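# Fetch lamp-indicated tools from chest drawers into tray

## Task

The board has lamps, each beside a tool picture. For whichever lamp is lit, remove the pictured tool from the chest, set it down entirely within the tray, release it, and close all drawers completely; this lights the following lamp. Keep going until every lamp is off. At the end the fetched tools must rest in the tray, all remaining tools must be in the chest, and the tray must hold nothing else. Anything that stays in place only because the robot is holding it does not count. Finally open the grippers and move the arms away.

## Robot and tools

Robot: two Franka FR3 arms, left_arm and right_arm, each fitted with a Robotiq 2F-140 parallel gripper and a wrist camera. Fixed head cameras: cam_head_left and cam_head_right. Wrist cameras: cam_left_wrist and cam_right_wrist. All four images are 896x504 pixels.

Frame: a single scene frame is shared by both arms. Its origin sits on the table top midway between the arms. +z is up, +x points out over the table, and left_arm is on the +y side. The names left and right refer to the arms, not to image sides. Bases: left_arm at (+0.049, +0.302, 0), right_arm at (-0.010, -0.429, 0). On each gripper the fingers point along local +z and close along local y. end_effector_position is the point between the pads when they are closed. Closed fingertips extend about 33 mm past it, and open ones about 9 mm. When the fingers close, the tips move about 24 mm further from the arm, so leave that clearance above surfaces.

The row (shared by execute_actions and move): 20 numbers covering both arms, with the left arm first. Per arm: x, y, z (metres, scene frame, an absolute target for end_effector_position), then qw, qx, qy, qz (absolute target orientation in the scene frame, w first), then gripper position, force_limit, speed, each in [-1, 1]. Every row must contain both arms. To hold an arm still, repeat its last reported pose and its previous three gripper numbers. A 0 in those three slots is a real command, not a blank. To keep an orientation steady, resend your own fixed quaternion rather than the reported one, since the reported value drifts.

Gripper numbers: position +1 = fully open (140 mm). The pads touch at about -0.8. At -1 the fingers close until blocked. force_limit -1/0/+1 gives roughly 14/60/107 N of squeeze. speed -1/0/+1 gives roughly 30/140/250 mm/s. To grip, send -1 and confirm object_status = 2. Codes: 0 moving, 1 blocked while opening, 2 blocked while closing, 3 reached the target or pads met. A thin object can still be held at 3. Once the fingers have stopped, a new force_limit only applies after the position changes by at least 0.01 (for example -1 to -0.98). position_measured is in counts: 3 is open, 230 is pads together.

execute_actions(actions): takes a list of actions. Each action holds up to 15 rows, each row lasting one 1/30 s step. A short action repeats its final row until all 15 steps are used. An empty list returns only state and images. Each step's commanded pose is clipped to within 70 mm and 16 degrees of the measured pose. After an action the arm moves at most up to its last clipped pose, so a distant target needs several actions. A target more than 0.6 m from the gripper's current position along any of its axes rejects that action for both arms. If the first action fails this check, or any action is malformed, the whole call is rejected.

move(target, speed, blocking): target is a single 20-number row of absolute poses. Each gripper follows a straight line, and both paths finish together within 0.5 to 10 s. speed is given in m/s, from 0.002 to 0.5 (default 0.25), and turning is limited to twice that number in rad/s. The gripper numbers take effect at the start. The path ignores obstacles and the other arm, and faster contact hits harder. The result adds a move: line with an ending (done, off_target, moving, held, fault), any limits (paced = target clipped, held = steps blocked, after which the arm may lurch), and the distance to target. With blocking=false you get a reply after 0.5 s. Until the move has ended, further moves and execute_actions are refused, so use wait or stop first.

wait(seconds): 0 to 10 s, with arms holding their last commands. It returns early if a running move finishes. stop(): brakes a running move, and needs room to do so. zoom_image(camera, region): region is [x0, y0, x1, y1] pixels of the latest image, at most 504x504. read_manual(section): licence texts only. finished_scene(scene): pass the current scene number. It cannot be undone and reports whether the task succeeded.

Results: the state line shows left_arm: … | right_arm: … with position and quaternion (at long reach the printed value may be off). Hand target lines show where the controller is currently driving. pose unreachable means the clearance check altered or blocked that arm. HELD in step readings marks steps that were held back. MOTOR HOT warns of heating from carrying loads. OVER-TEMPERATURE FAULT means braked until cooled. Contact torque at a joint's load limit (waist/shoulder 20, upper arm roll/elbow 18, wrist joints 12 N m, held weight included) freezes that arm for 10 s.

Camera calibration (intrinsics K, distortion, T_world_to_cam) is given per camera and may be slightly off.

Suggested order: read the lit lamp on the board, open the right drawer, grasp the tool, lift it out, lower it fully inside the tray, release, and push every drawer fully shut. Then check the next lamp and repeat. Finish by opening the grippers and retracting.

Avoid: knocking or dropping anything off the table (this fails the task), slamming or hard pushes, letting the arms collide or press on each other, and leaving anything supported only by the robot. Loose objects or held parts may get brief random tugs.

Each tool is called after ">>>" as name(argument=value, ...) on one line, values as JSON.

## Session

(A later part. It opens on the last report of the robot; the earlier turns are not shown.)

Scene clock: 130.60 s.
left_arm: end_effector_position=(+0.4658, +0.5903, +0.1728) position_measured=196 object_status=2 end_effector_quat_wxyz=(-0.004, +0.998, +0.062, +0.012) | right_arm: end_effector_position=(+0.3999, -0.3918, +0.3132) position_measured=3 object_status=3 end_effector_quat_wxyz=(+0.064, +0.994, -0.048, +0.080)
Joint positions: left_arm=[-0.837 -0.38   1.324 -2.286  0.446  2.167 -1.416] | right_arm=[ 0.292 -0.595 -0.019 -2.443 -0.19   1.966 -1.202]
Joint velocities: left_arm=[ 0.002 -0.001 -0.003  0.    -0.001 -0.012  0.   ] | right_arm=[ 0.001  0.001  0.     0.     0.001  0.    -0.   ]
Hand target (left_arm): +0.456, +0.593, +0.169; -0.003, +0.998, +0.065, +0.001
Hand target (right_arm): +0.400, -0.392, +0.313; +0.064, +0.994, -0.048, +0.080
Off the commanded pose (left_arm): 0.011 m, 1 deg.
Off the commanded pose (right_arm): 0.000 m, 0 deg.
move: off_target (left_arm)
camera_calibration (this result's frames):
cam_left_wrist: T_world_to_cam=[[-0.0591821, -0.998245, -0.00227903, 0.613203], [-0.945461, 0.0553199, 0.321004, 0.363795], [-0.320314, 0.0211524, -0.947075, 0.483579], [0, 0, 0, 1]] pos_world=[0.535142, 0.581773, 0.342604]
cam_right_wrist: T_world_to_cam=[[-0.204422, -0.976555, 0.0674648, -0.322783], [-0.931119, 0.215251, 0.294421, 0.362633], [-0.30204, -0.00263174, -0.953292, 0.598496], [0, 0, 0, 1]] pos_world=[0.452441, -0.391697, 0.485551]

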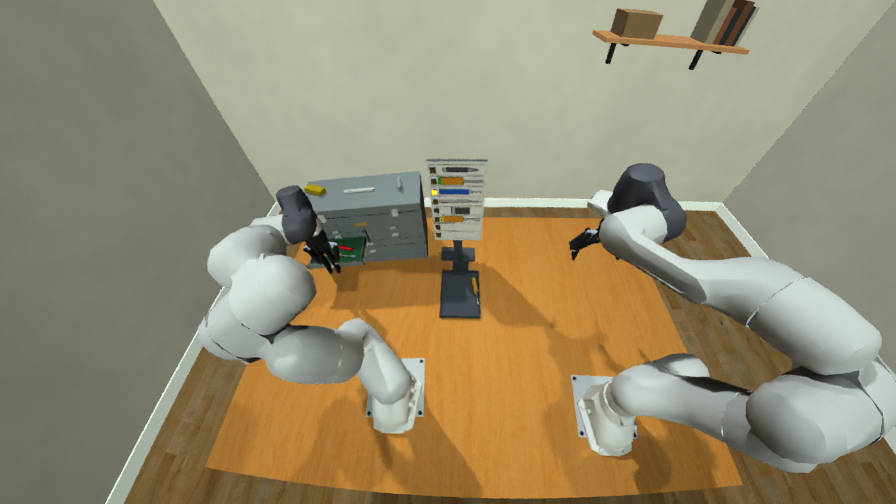

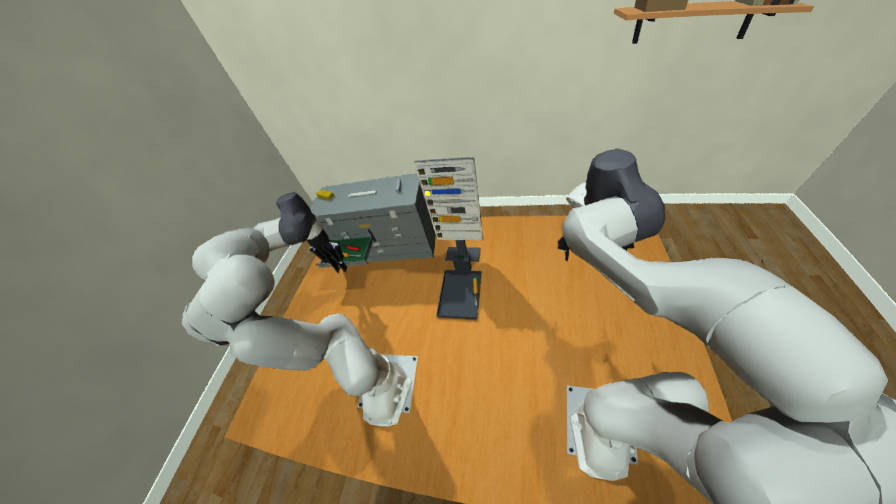

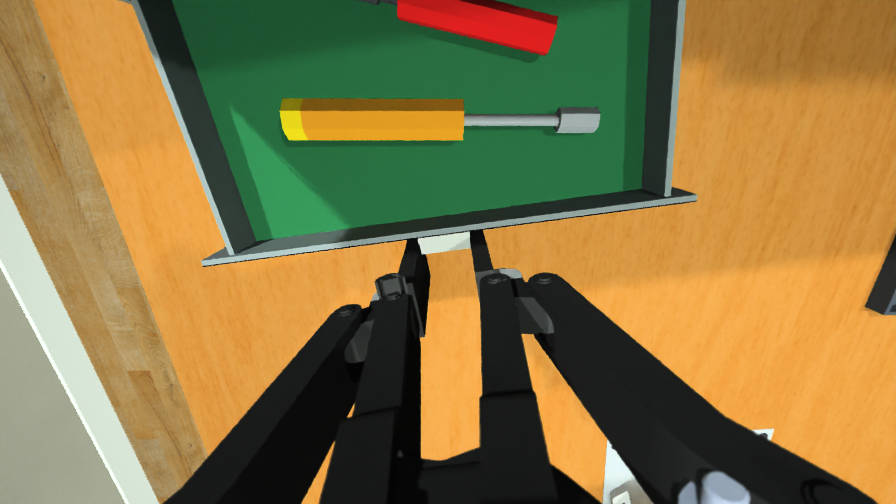

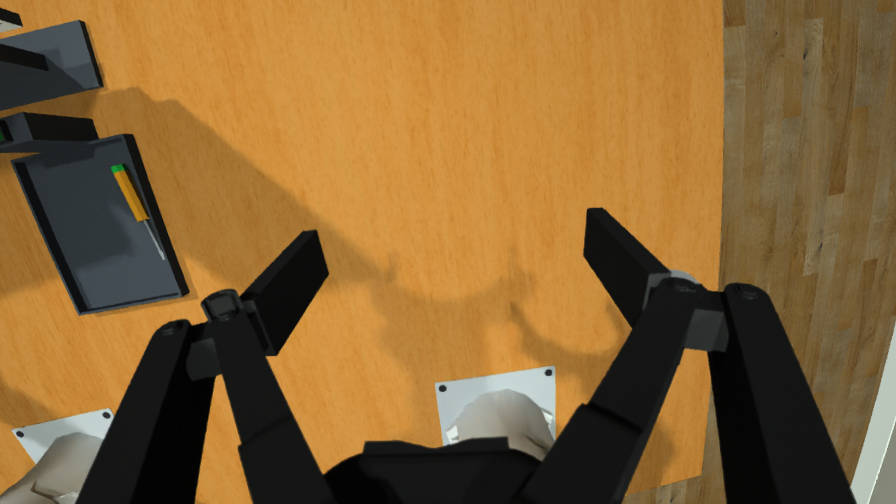

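>>> move(target=[0.600,0.602,0.167,-0.017,0.964,0.063,0.258,-1,0.6,0.5,0.4,-0.392,0.313,0.064,0.994,-0.048,0.08,1,0,0], speed=0.1)

>>> move(target=[0.596,0.602,0.168,-0.017,0.964,0.063,0.258,0,0.6,0.5,0.4,-0.392,0.313,0.064,0.994,-0.048,0.08,1,0,0])

>>> move(target=[0.55,0.48,0.075,-0.025,0.922,0.06,0.382,0,0.6,0.5,0.4,-0.392,0.313,0.064,0.994,-0.048,0.08,1,0,0], speed=0.15)

>>> move(target=[0.602,0.478,0.070,-0.025,0.922,0.06,0.382,0,0.6,0.5,0.4,-0.392,0.313,0.064,0.994,-0.048,0.08,1,0,0], speed=0.1)

>>> move(target=[0.602,0.478,0.070,-0.025,0.922,0.06,0.382,-1,0.6,0.5,0.4,-0.392,0.313,0.064,0.994,-0.048,0.08,1,0,0])

Scene clock: 133.87 s.
left_arm: end_effector_position=(+0.5953, +0.6001, +0.1660) position_measured=196 object_status=2 end_effector_quat_wxyz=(-0.014, +0.966, +0.063, +0.252) | right_arm: end_effector_position=(+0.3999, -0.3918, +0.3132) position_measured=3 object_status=3 end_effector_quat_wxyz=(+0.064, +0.994, -0.048, +0.080)
Joint positions: left_arm=[-1.129 -0.402  1.667 -2.393  0.47   2.854 -1.426] | right_arm=[ 0.292 -0.595 -0.019 -2.443 -0.19   1.966 -1.202]
Joint velocities: left_arm=[-0.008  0.002  0.011 -0.002 -0.     0.01   0.003] | right_arm=[-0.001  0.001  0.001 -0.001 -0.001 -0.     0.   ]
Hand target (left_arm): +0.599, +0.599, +0.168; -0.014, +0.964, +0.064, +0.257
Hand target (right_arm): +0.400, -0.392, +0.313; +0.064, +0.994, -0.048, +0.080
Off the commanded pose (left_arm): 0.005 m, 1 deg.
Off the commanded pose (right_arm): 0.000 m, 0 deg.
move: off_target (left_arm)
camera_calibration (this result's frames):
cam_left_wrist: T_world_to_cam=[[-0.0352251, -0.996509, -0.0756889, 0.627518], [-0.987013, 0.0465667, -0.153741, 0.596613], [0.156729, 0.0692905, -0.985208, 0.211874], [0, 0, 0, 1]] pos_world=[0.577763, 0.582864, 0.34796]
cam_right_wrist: T_world_to_cam=[[-0.204422, -0.976555, 0.0674649, -0.322783], [-0.931119, 0.215251, 0.294421, 0.362633], [-0.30204, -0.0026318, -0.953292, 0.598496], [0, 0, 0, 1]] pos_world=[0.452441, -0.391697, 0.485551]

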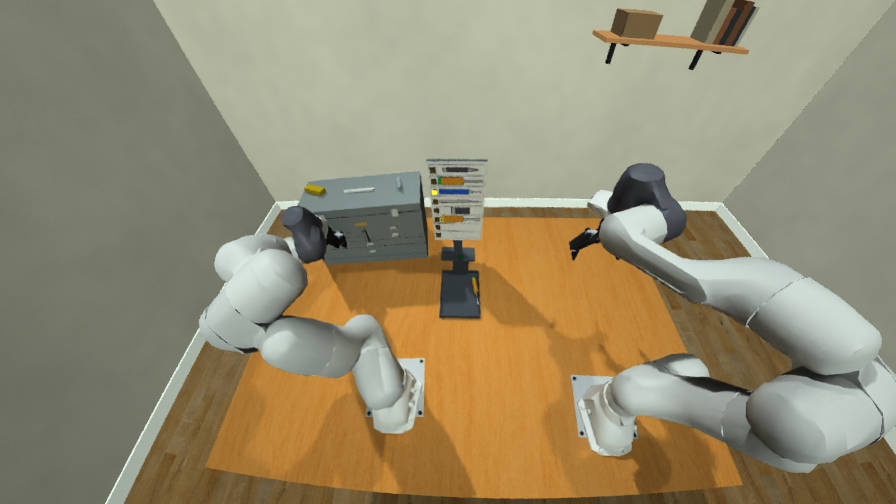

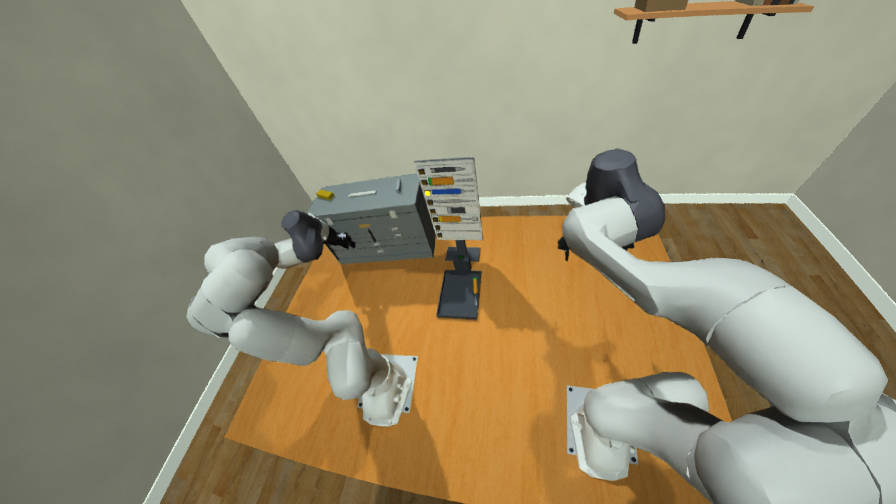

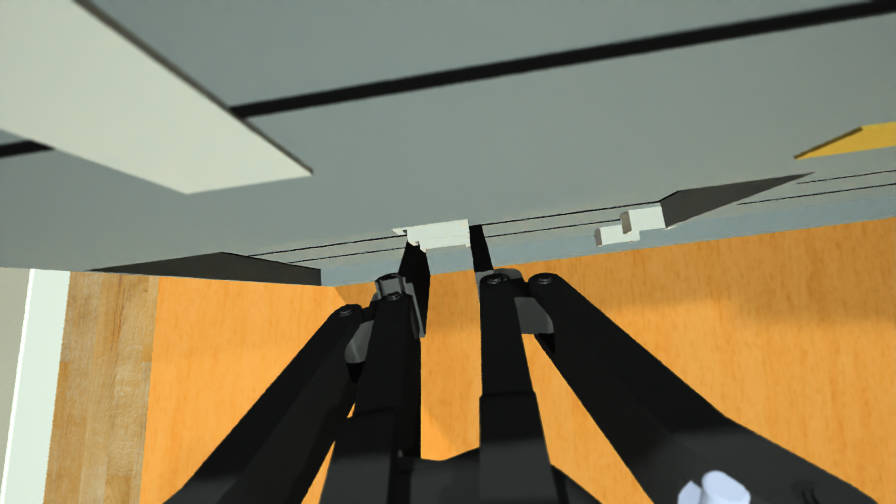

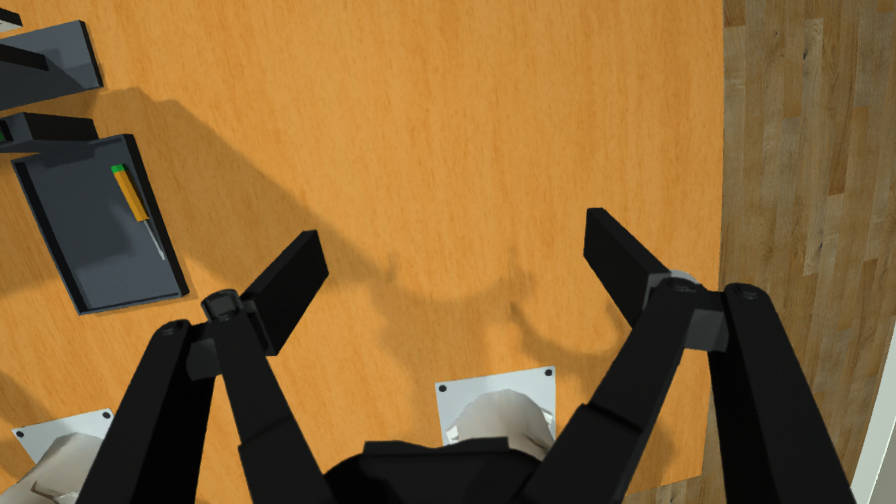

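Scene clock: 134.57 s.
left_arm: end_effector_position=(+0.5958, +0.6020, +0.1675) position_measured=129 object_status=3 end_effector_quat_wxyz=(-0.015, +0.964, +0.065, +0.257) | right_arm: end_effector_position=(+0.3999, -0.3918, +0.3132) position_measured=3 object_status=3 end_effector_quat_wxyz=(+0.064, +0.994, -0.048, +0.080)
Joint positions: left_arm=[-1.124 -0.4    1.665 -2.397  0.47   2.868 -1.426] | right_arm=[ 0.292 -0.595 -0.019 -2.443 -0.19   1.966 -1.202]
Joint velocities: left_arm=[-0.     0.001  0.     0.     0.001  0.01  -0.001] | right_arm=[ 0.002  0.    -0.     0.001 -0.001  0.    -0.001]
Hand target (left_arm): +0.596, +0.602, +0.168; -0.017, +0.964, +0.063, +0.258
Hand target (right_arm): +0.400, -0.392, +0.313; +0.064, +0.994, -0.048, +0.080
Off the commanded pose (left_arm): 0.001 m, 0 deg.
Off the commanded pose (right_arm): 0.000 m, 0 deg.
move: done
camera_calibration (this result's frames):
cam_left_wrist: T_world_to_cam=[[-0.0305766, -0.996423, -0.0787785, 0.627272], [-0.985639, 0.0431533, -0.163261, 0.600108], [0.166076, 0.0726552, -0.983433, 0.205278], [0, 0, 0, 1]] pos_world=[0.576578, 0.584217, 0.349267]
cam_right_wrist: T_world_to_cam=[[-0.204422, -0.976555, 0.0674648, -0.322783], [-0.931119, 0.21525, 0.294421, 0.362633], [-0.30204, -0.00263181, -0.953292, 0.598496], [0, 0, 0, 1]] pos_world=[0.452441, -0.391697, 0.485551]

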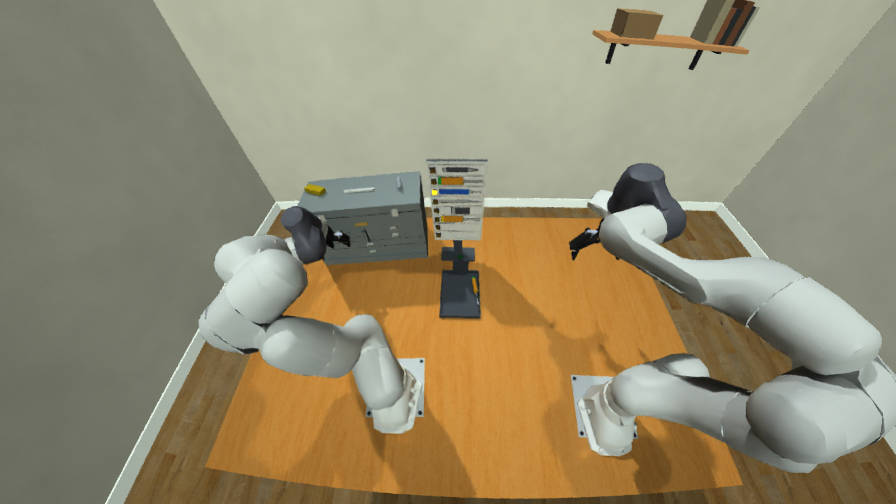

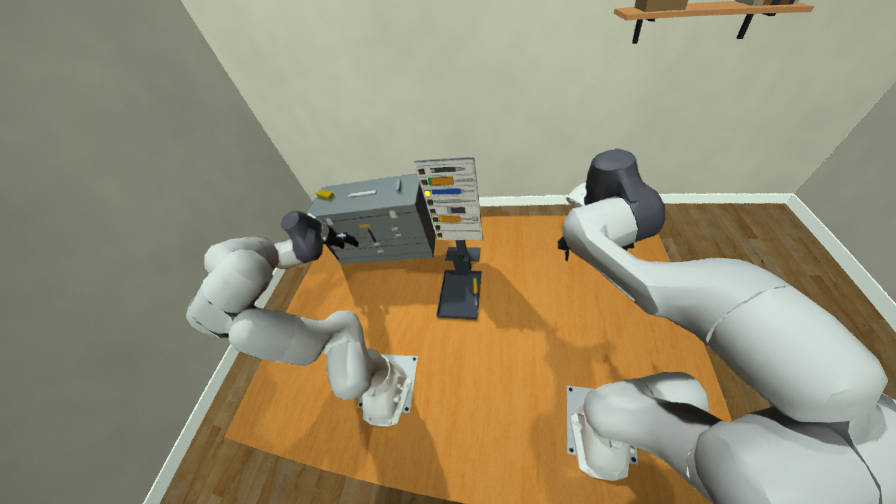

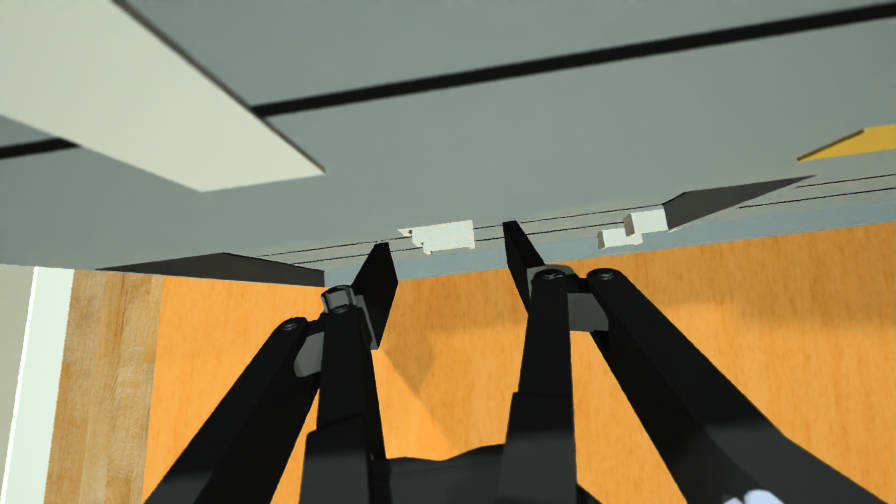

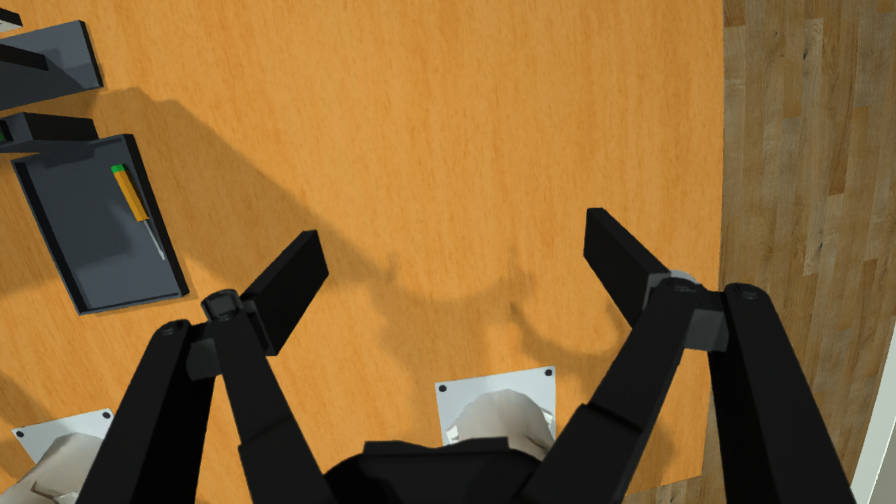

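Scene clock: 136.57 s.
left_arm: end_effector_position=(+0.5455, +0.4792, +0.0730) position_measured=129 object_status=3 end_effector_quat_wxyz=(-0.022, +0.924, +0.064, +0.377) | right_arm: end_effector_position=(+0.3999, -0.3918, +0.3132) position_measured=3 object_status=3 end_effector_quat_wxyz=(+0.064, +0.994, -0.048, +0.080)
Joint positions: left_arm=[-1.886 -0.323  2.362 -2.88   0.21   3.816 -1.274] | right_arm=[ 0.292 -0.595 -0.019 -2.443 -0.19   1.966 -1.202]
Joint velocities: left_arm=[-0.018 -0.001  0.02  -0.    -0.     0.021  0.017] | right_arm=[0.001 0.001 0.    0.    0.    0.    0.001]
Hand target (left_arm): +0.545, +0.480, +0.073; -0.024, +0.924, +0.061, +0.378
Hand target (right_arm): +0.400, -0.392, +0.313; +0.064, +0.994, -0.048, +0.080
Off the commanded pose (left_arm): 0.005 m, 1 deg.
Off the commanded pose (right_arm): 0.000 m, 0 deg.
move: off_target (left_arm)
camera_calibration (this result's frames):
cam_left_wrist: T_world_to_cam=[[-0.00238872, -0.993691, -0.112126, 0.48169], [-0.914136, 0.0476261, -0.4026, 0.516733], [0.4054, 0.101537, -0.908483, -0.0202253], [0, 0, 0, 1]] pos_world=[0.481715, 0.456095, 0.243673]
cam_right_wrist: T_world_to_cam=[[-0.204422, -0.976555, 0.0674648, -0.322783], [-0.931119, 0.215251, 0.294421, 0.362633], [-0.30204, -0.00263177, -0.953292, 0.598496], [0, 0, 0, 1]] pos_world=[0.452441, -0.391697, 0.485551]

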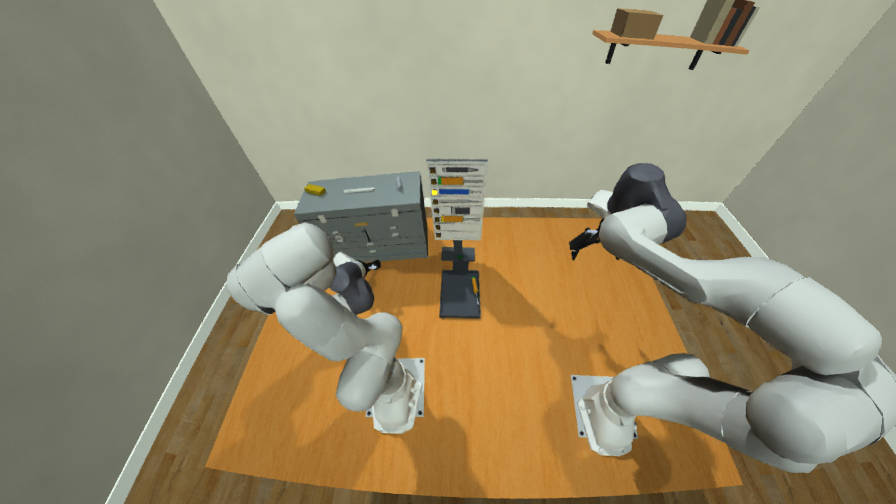

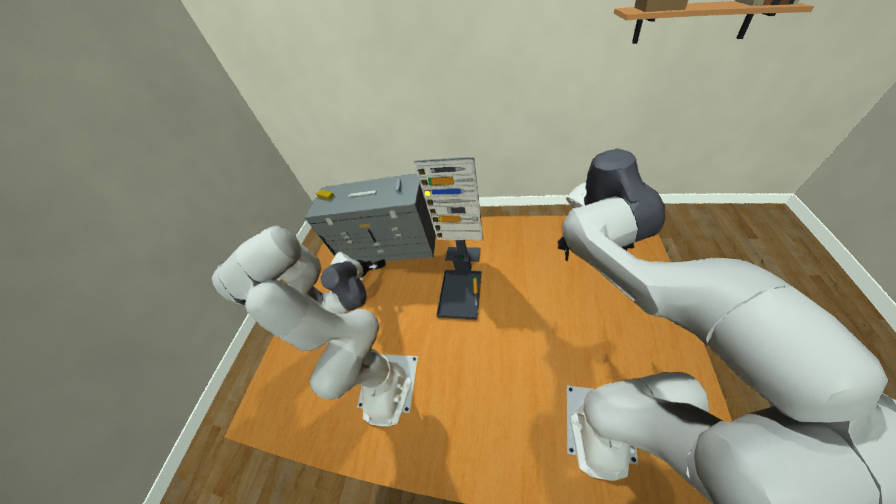

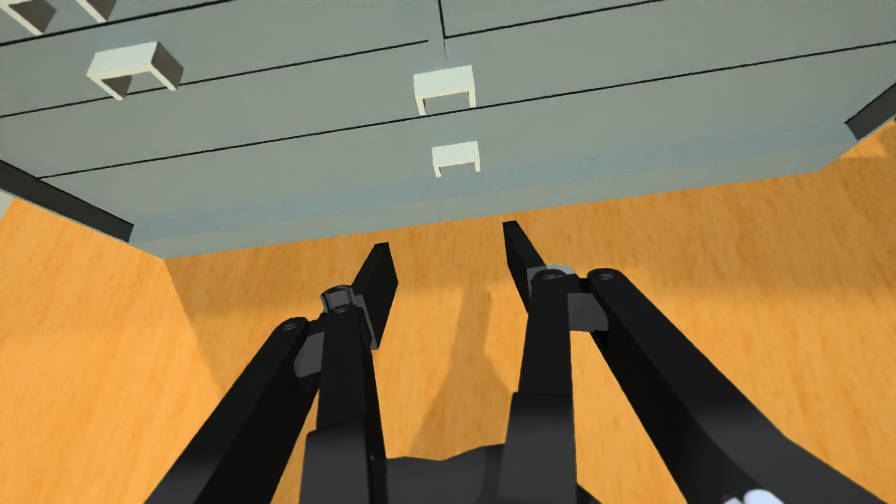

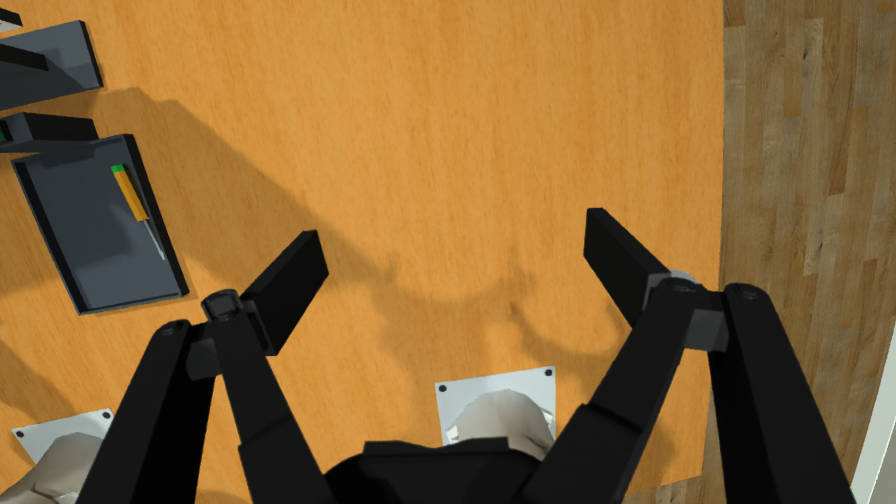

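Scene clock: 137.57 s.
left_arm: end_effector_position=(+0.5995, +0.4760, +0.0684) position_measured=129 object_status=3 end_effector_quat_wxyz=(-0.024, +0.922, +0.062, +0.381) | right_arm: end_effector_position=(+0.3999, -0.3918, +0.3132) position_measured=3 object_status=3 end_effector_quat_wxyz=(+0.064, +0.994, -0.048, +0.080)
Joint positions: left_arm=[-2.083 -0.403  2.438 -2.737  0.068  3.784 -1.217] | right_arm=[ 0.292 -0.595 -0.019 -2.443 -0.19   1.966 -1.202]
Joint velocities: left_arm=[-0.028 -0.     0.027  0.006 -0.003 -0.002  0.014] | right_arm=[ 0.    -0.001  0.001  0.001  0.001 -0.001  0.001]
Hand target (left_arm): +0.601, +0.478, +0.069; -0.026, +0.922, +0.060, +0.381
Hand target (right_arm): +0.400, -0.392, +0.313; +0.064, +0.994, -0.048, +0.080
Off the commanded pose (left_arm): 0.004 m, 0 deg.
Off the commanded pose (right_arm): 0.000 m, 0 deg.
move: off_target (left_arm)
camera_calibration (this result's frames):
cam_left_wrist: T_world_to_cam=[[-0.00471839, -0.992979, -0.118199, 0.479579], [-0.910819, 0.0530587, -0.409382, 0.560314], [0.412779, 0.105726, -0.904674, -0.0526914], [0, 0, 0, 1]] pos_world=[0.534357, 0.452053, 0.238399]
cam_right_wrist: T_world_to_cam=[[-0.204422, -0.976555, 0.0674648, -0.322783], [-0.931119, 0.215251, 0.294421, 0.362633], [-0.30204, -0.00263176, -0.953292, 0.598496], [0, 0, 0, 1]] pos_world=[0.452441, -0.391697, 0.485551]

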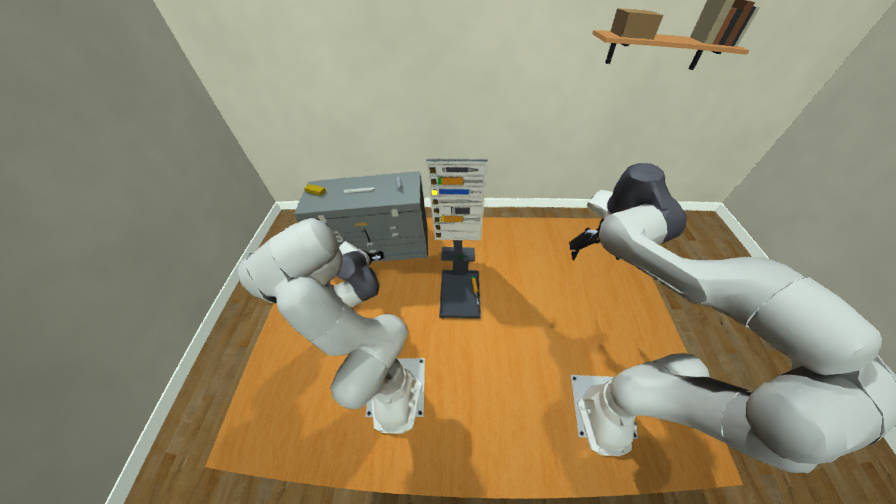

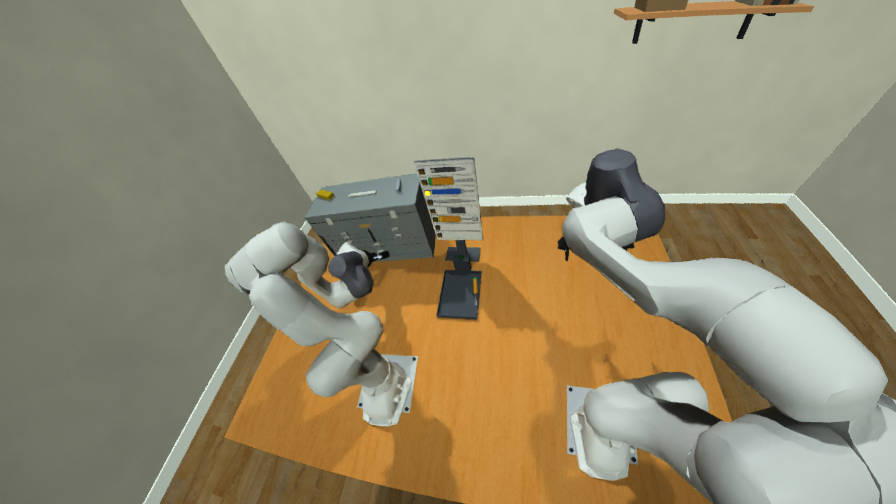

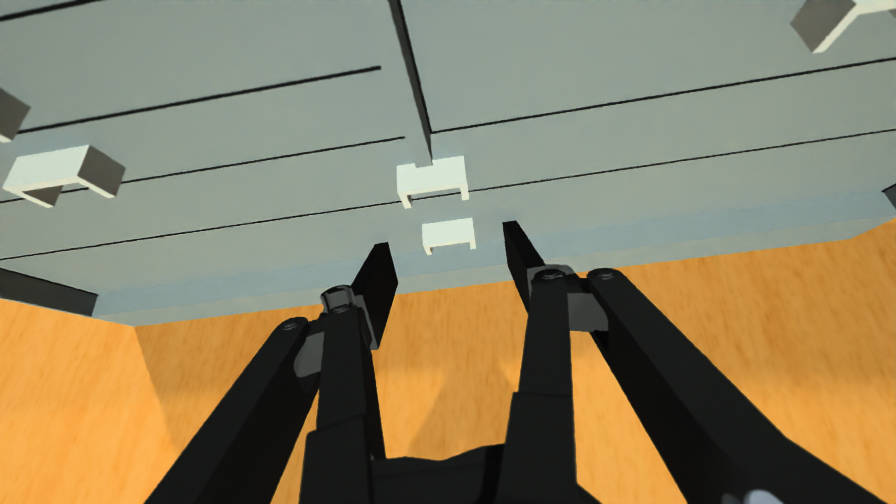

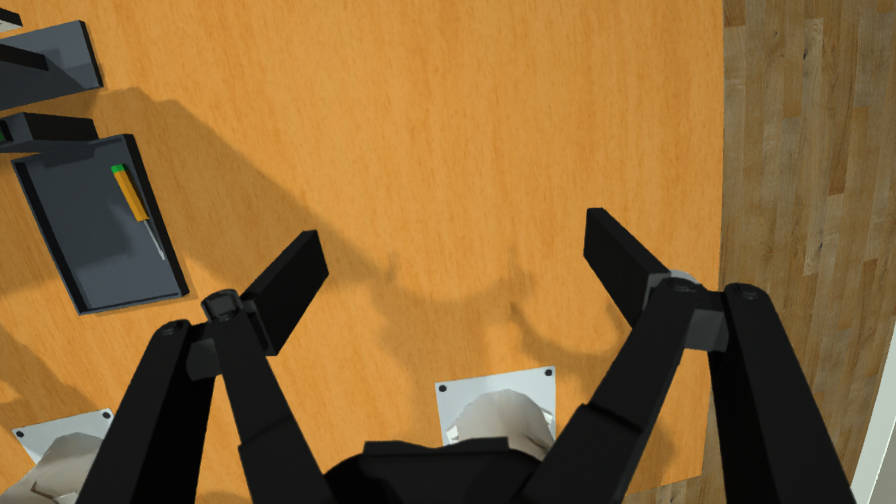

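Scene clock: 138.27 s.
left_arm: end_effector_position=(+0.5982, +0.4735, +0.0667) position_measured=196 object_status=2 end_effector_quat_wxyz=(-0.022, +0.923, +0.060, +0.378) | right_arm: end_effector_position=(+0.3999, -0.3918, +0.3132) position_measured=3 object_status=3 end_effector_quat_wxyz=(+0.064, +0.994, -0.048, +0.080)
Joint positions: left_arm=[-2.084 -0.403  2.437 -2.74   0.069  3.781 -1.217] | right_arm=[ 0.292 -0.595 -0.019 -2.443 -0.19   1.966 -1.202]
Joint velocities: left_arm=[ 0.003 -0.001 -0.     0.001 -0.001  0.001  0.   ] | right_arm=[ 0.001  0.    -0.001  0.001 -0.     0.001  0.   ]
Hand target (left_arm): +0.602, +0.478, +0.070; -0.025, +0.922, +0.060, +0.382
Hand target (right_arm): +0.400, -0.392, +0.313; +0.064, +0.994, -0.048, +0.080
Off the commanded pose (left_arm): 0.007 m, 1 deg.
Off the commanded pose (right_arm): 0.000 m, 0 deg.
move: off_target (left_arm)
camera_calibration (this result's frames):
cam_left_wrist: T_world_to_cam=[[-0.00949161, -0.993197, -0.116057, 0.479715], [-0.912555, 0.0560569, -0.405094, 0.557866], [0.408845, 0.102063, -0.906879, -0.0492294], [0, 0, 0, 1]] pos_world=[0.533763, 0.450204, 0.237017]
cam_right_wrist: T_world_to_cam=[[-0.204422, -0.976555, 0.0674648, -0.322783], [-0.93112, 0.215251, 0.294421, 0.362633], [-0.30204, -0.00263178, -0.953292, 0.598496], [0, 0, 0, 1]] pos_world=[0.452441, -0.391697, 0.485551]

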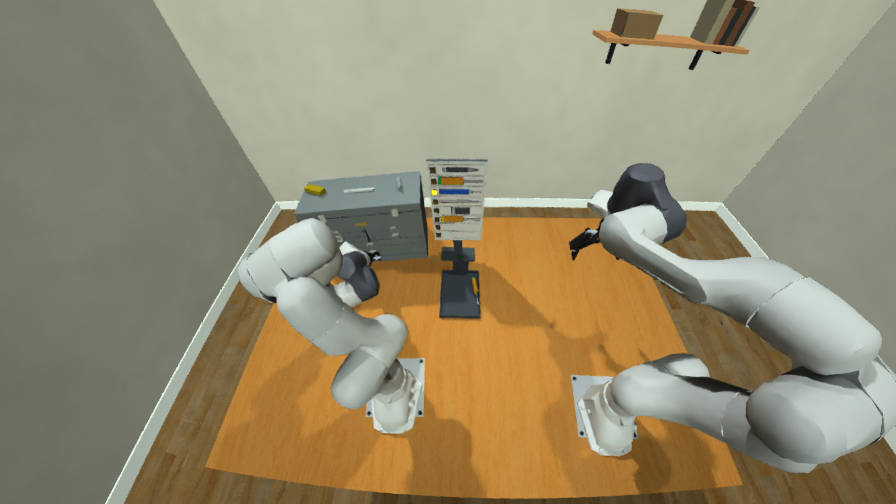

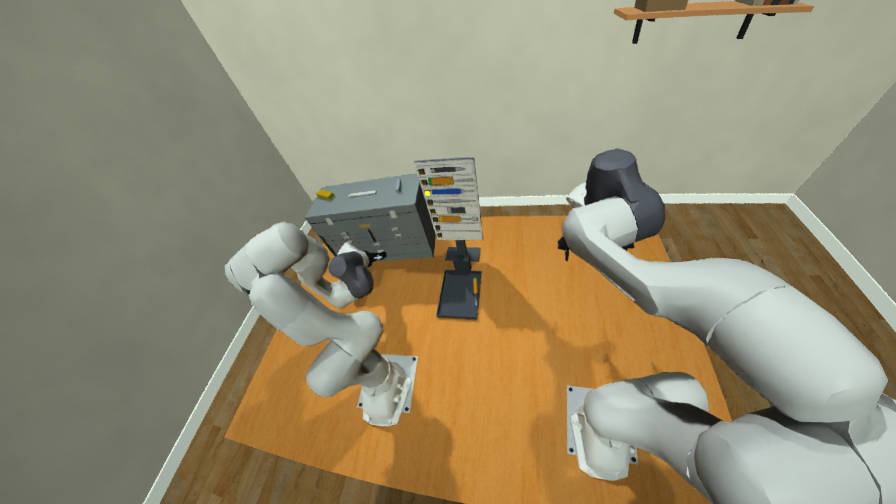

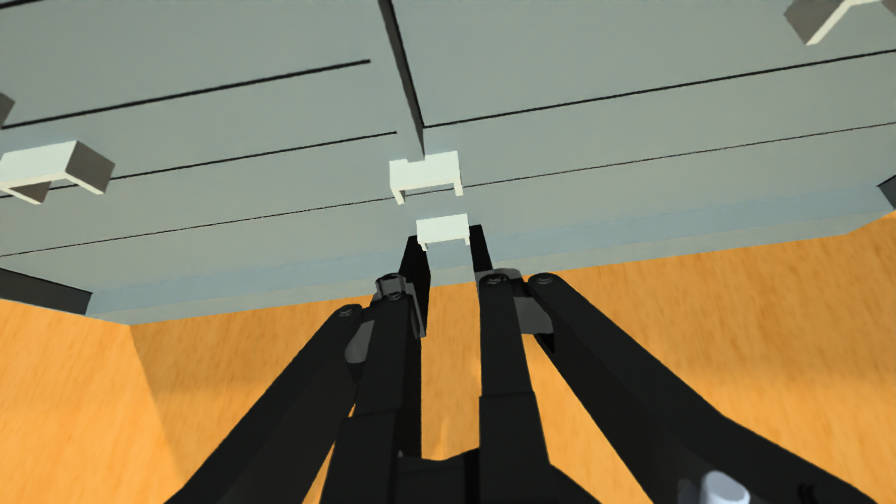

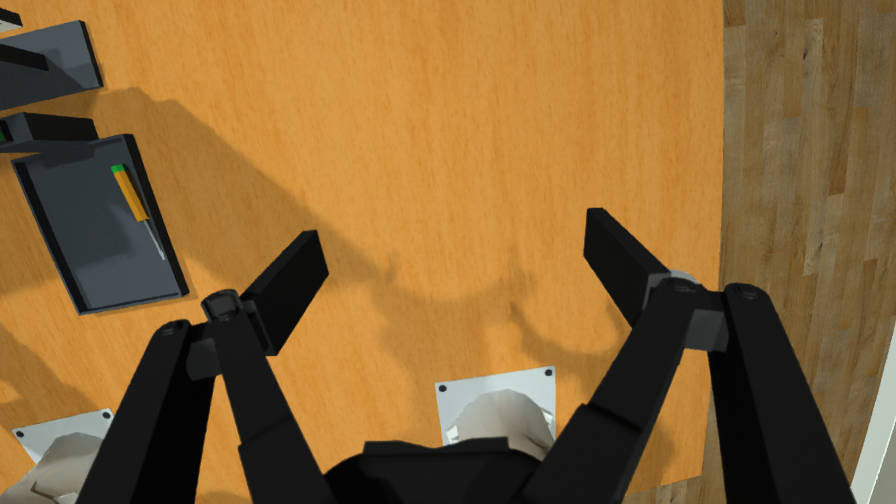

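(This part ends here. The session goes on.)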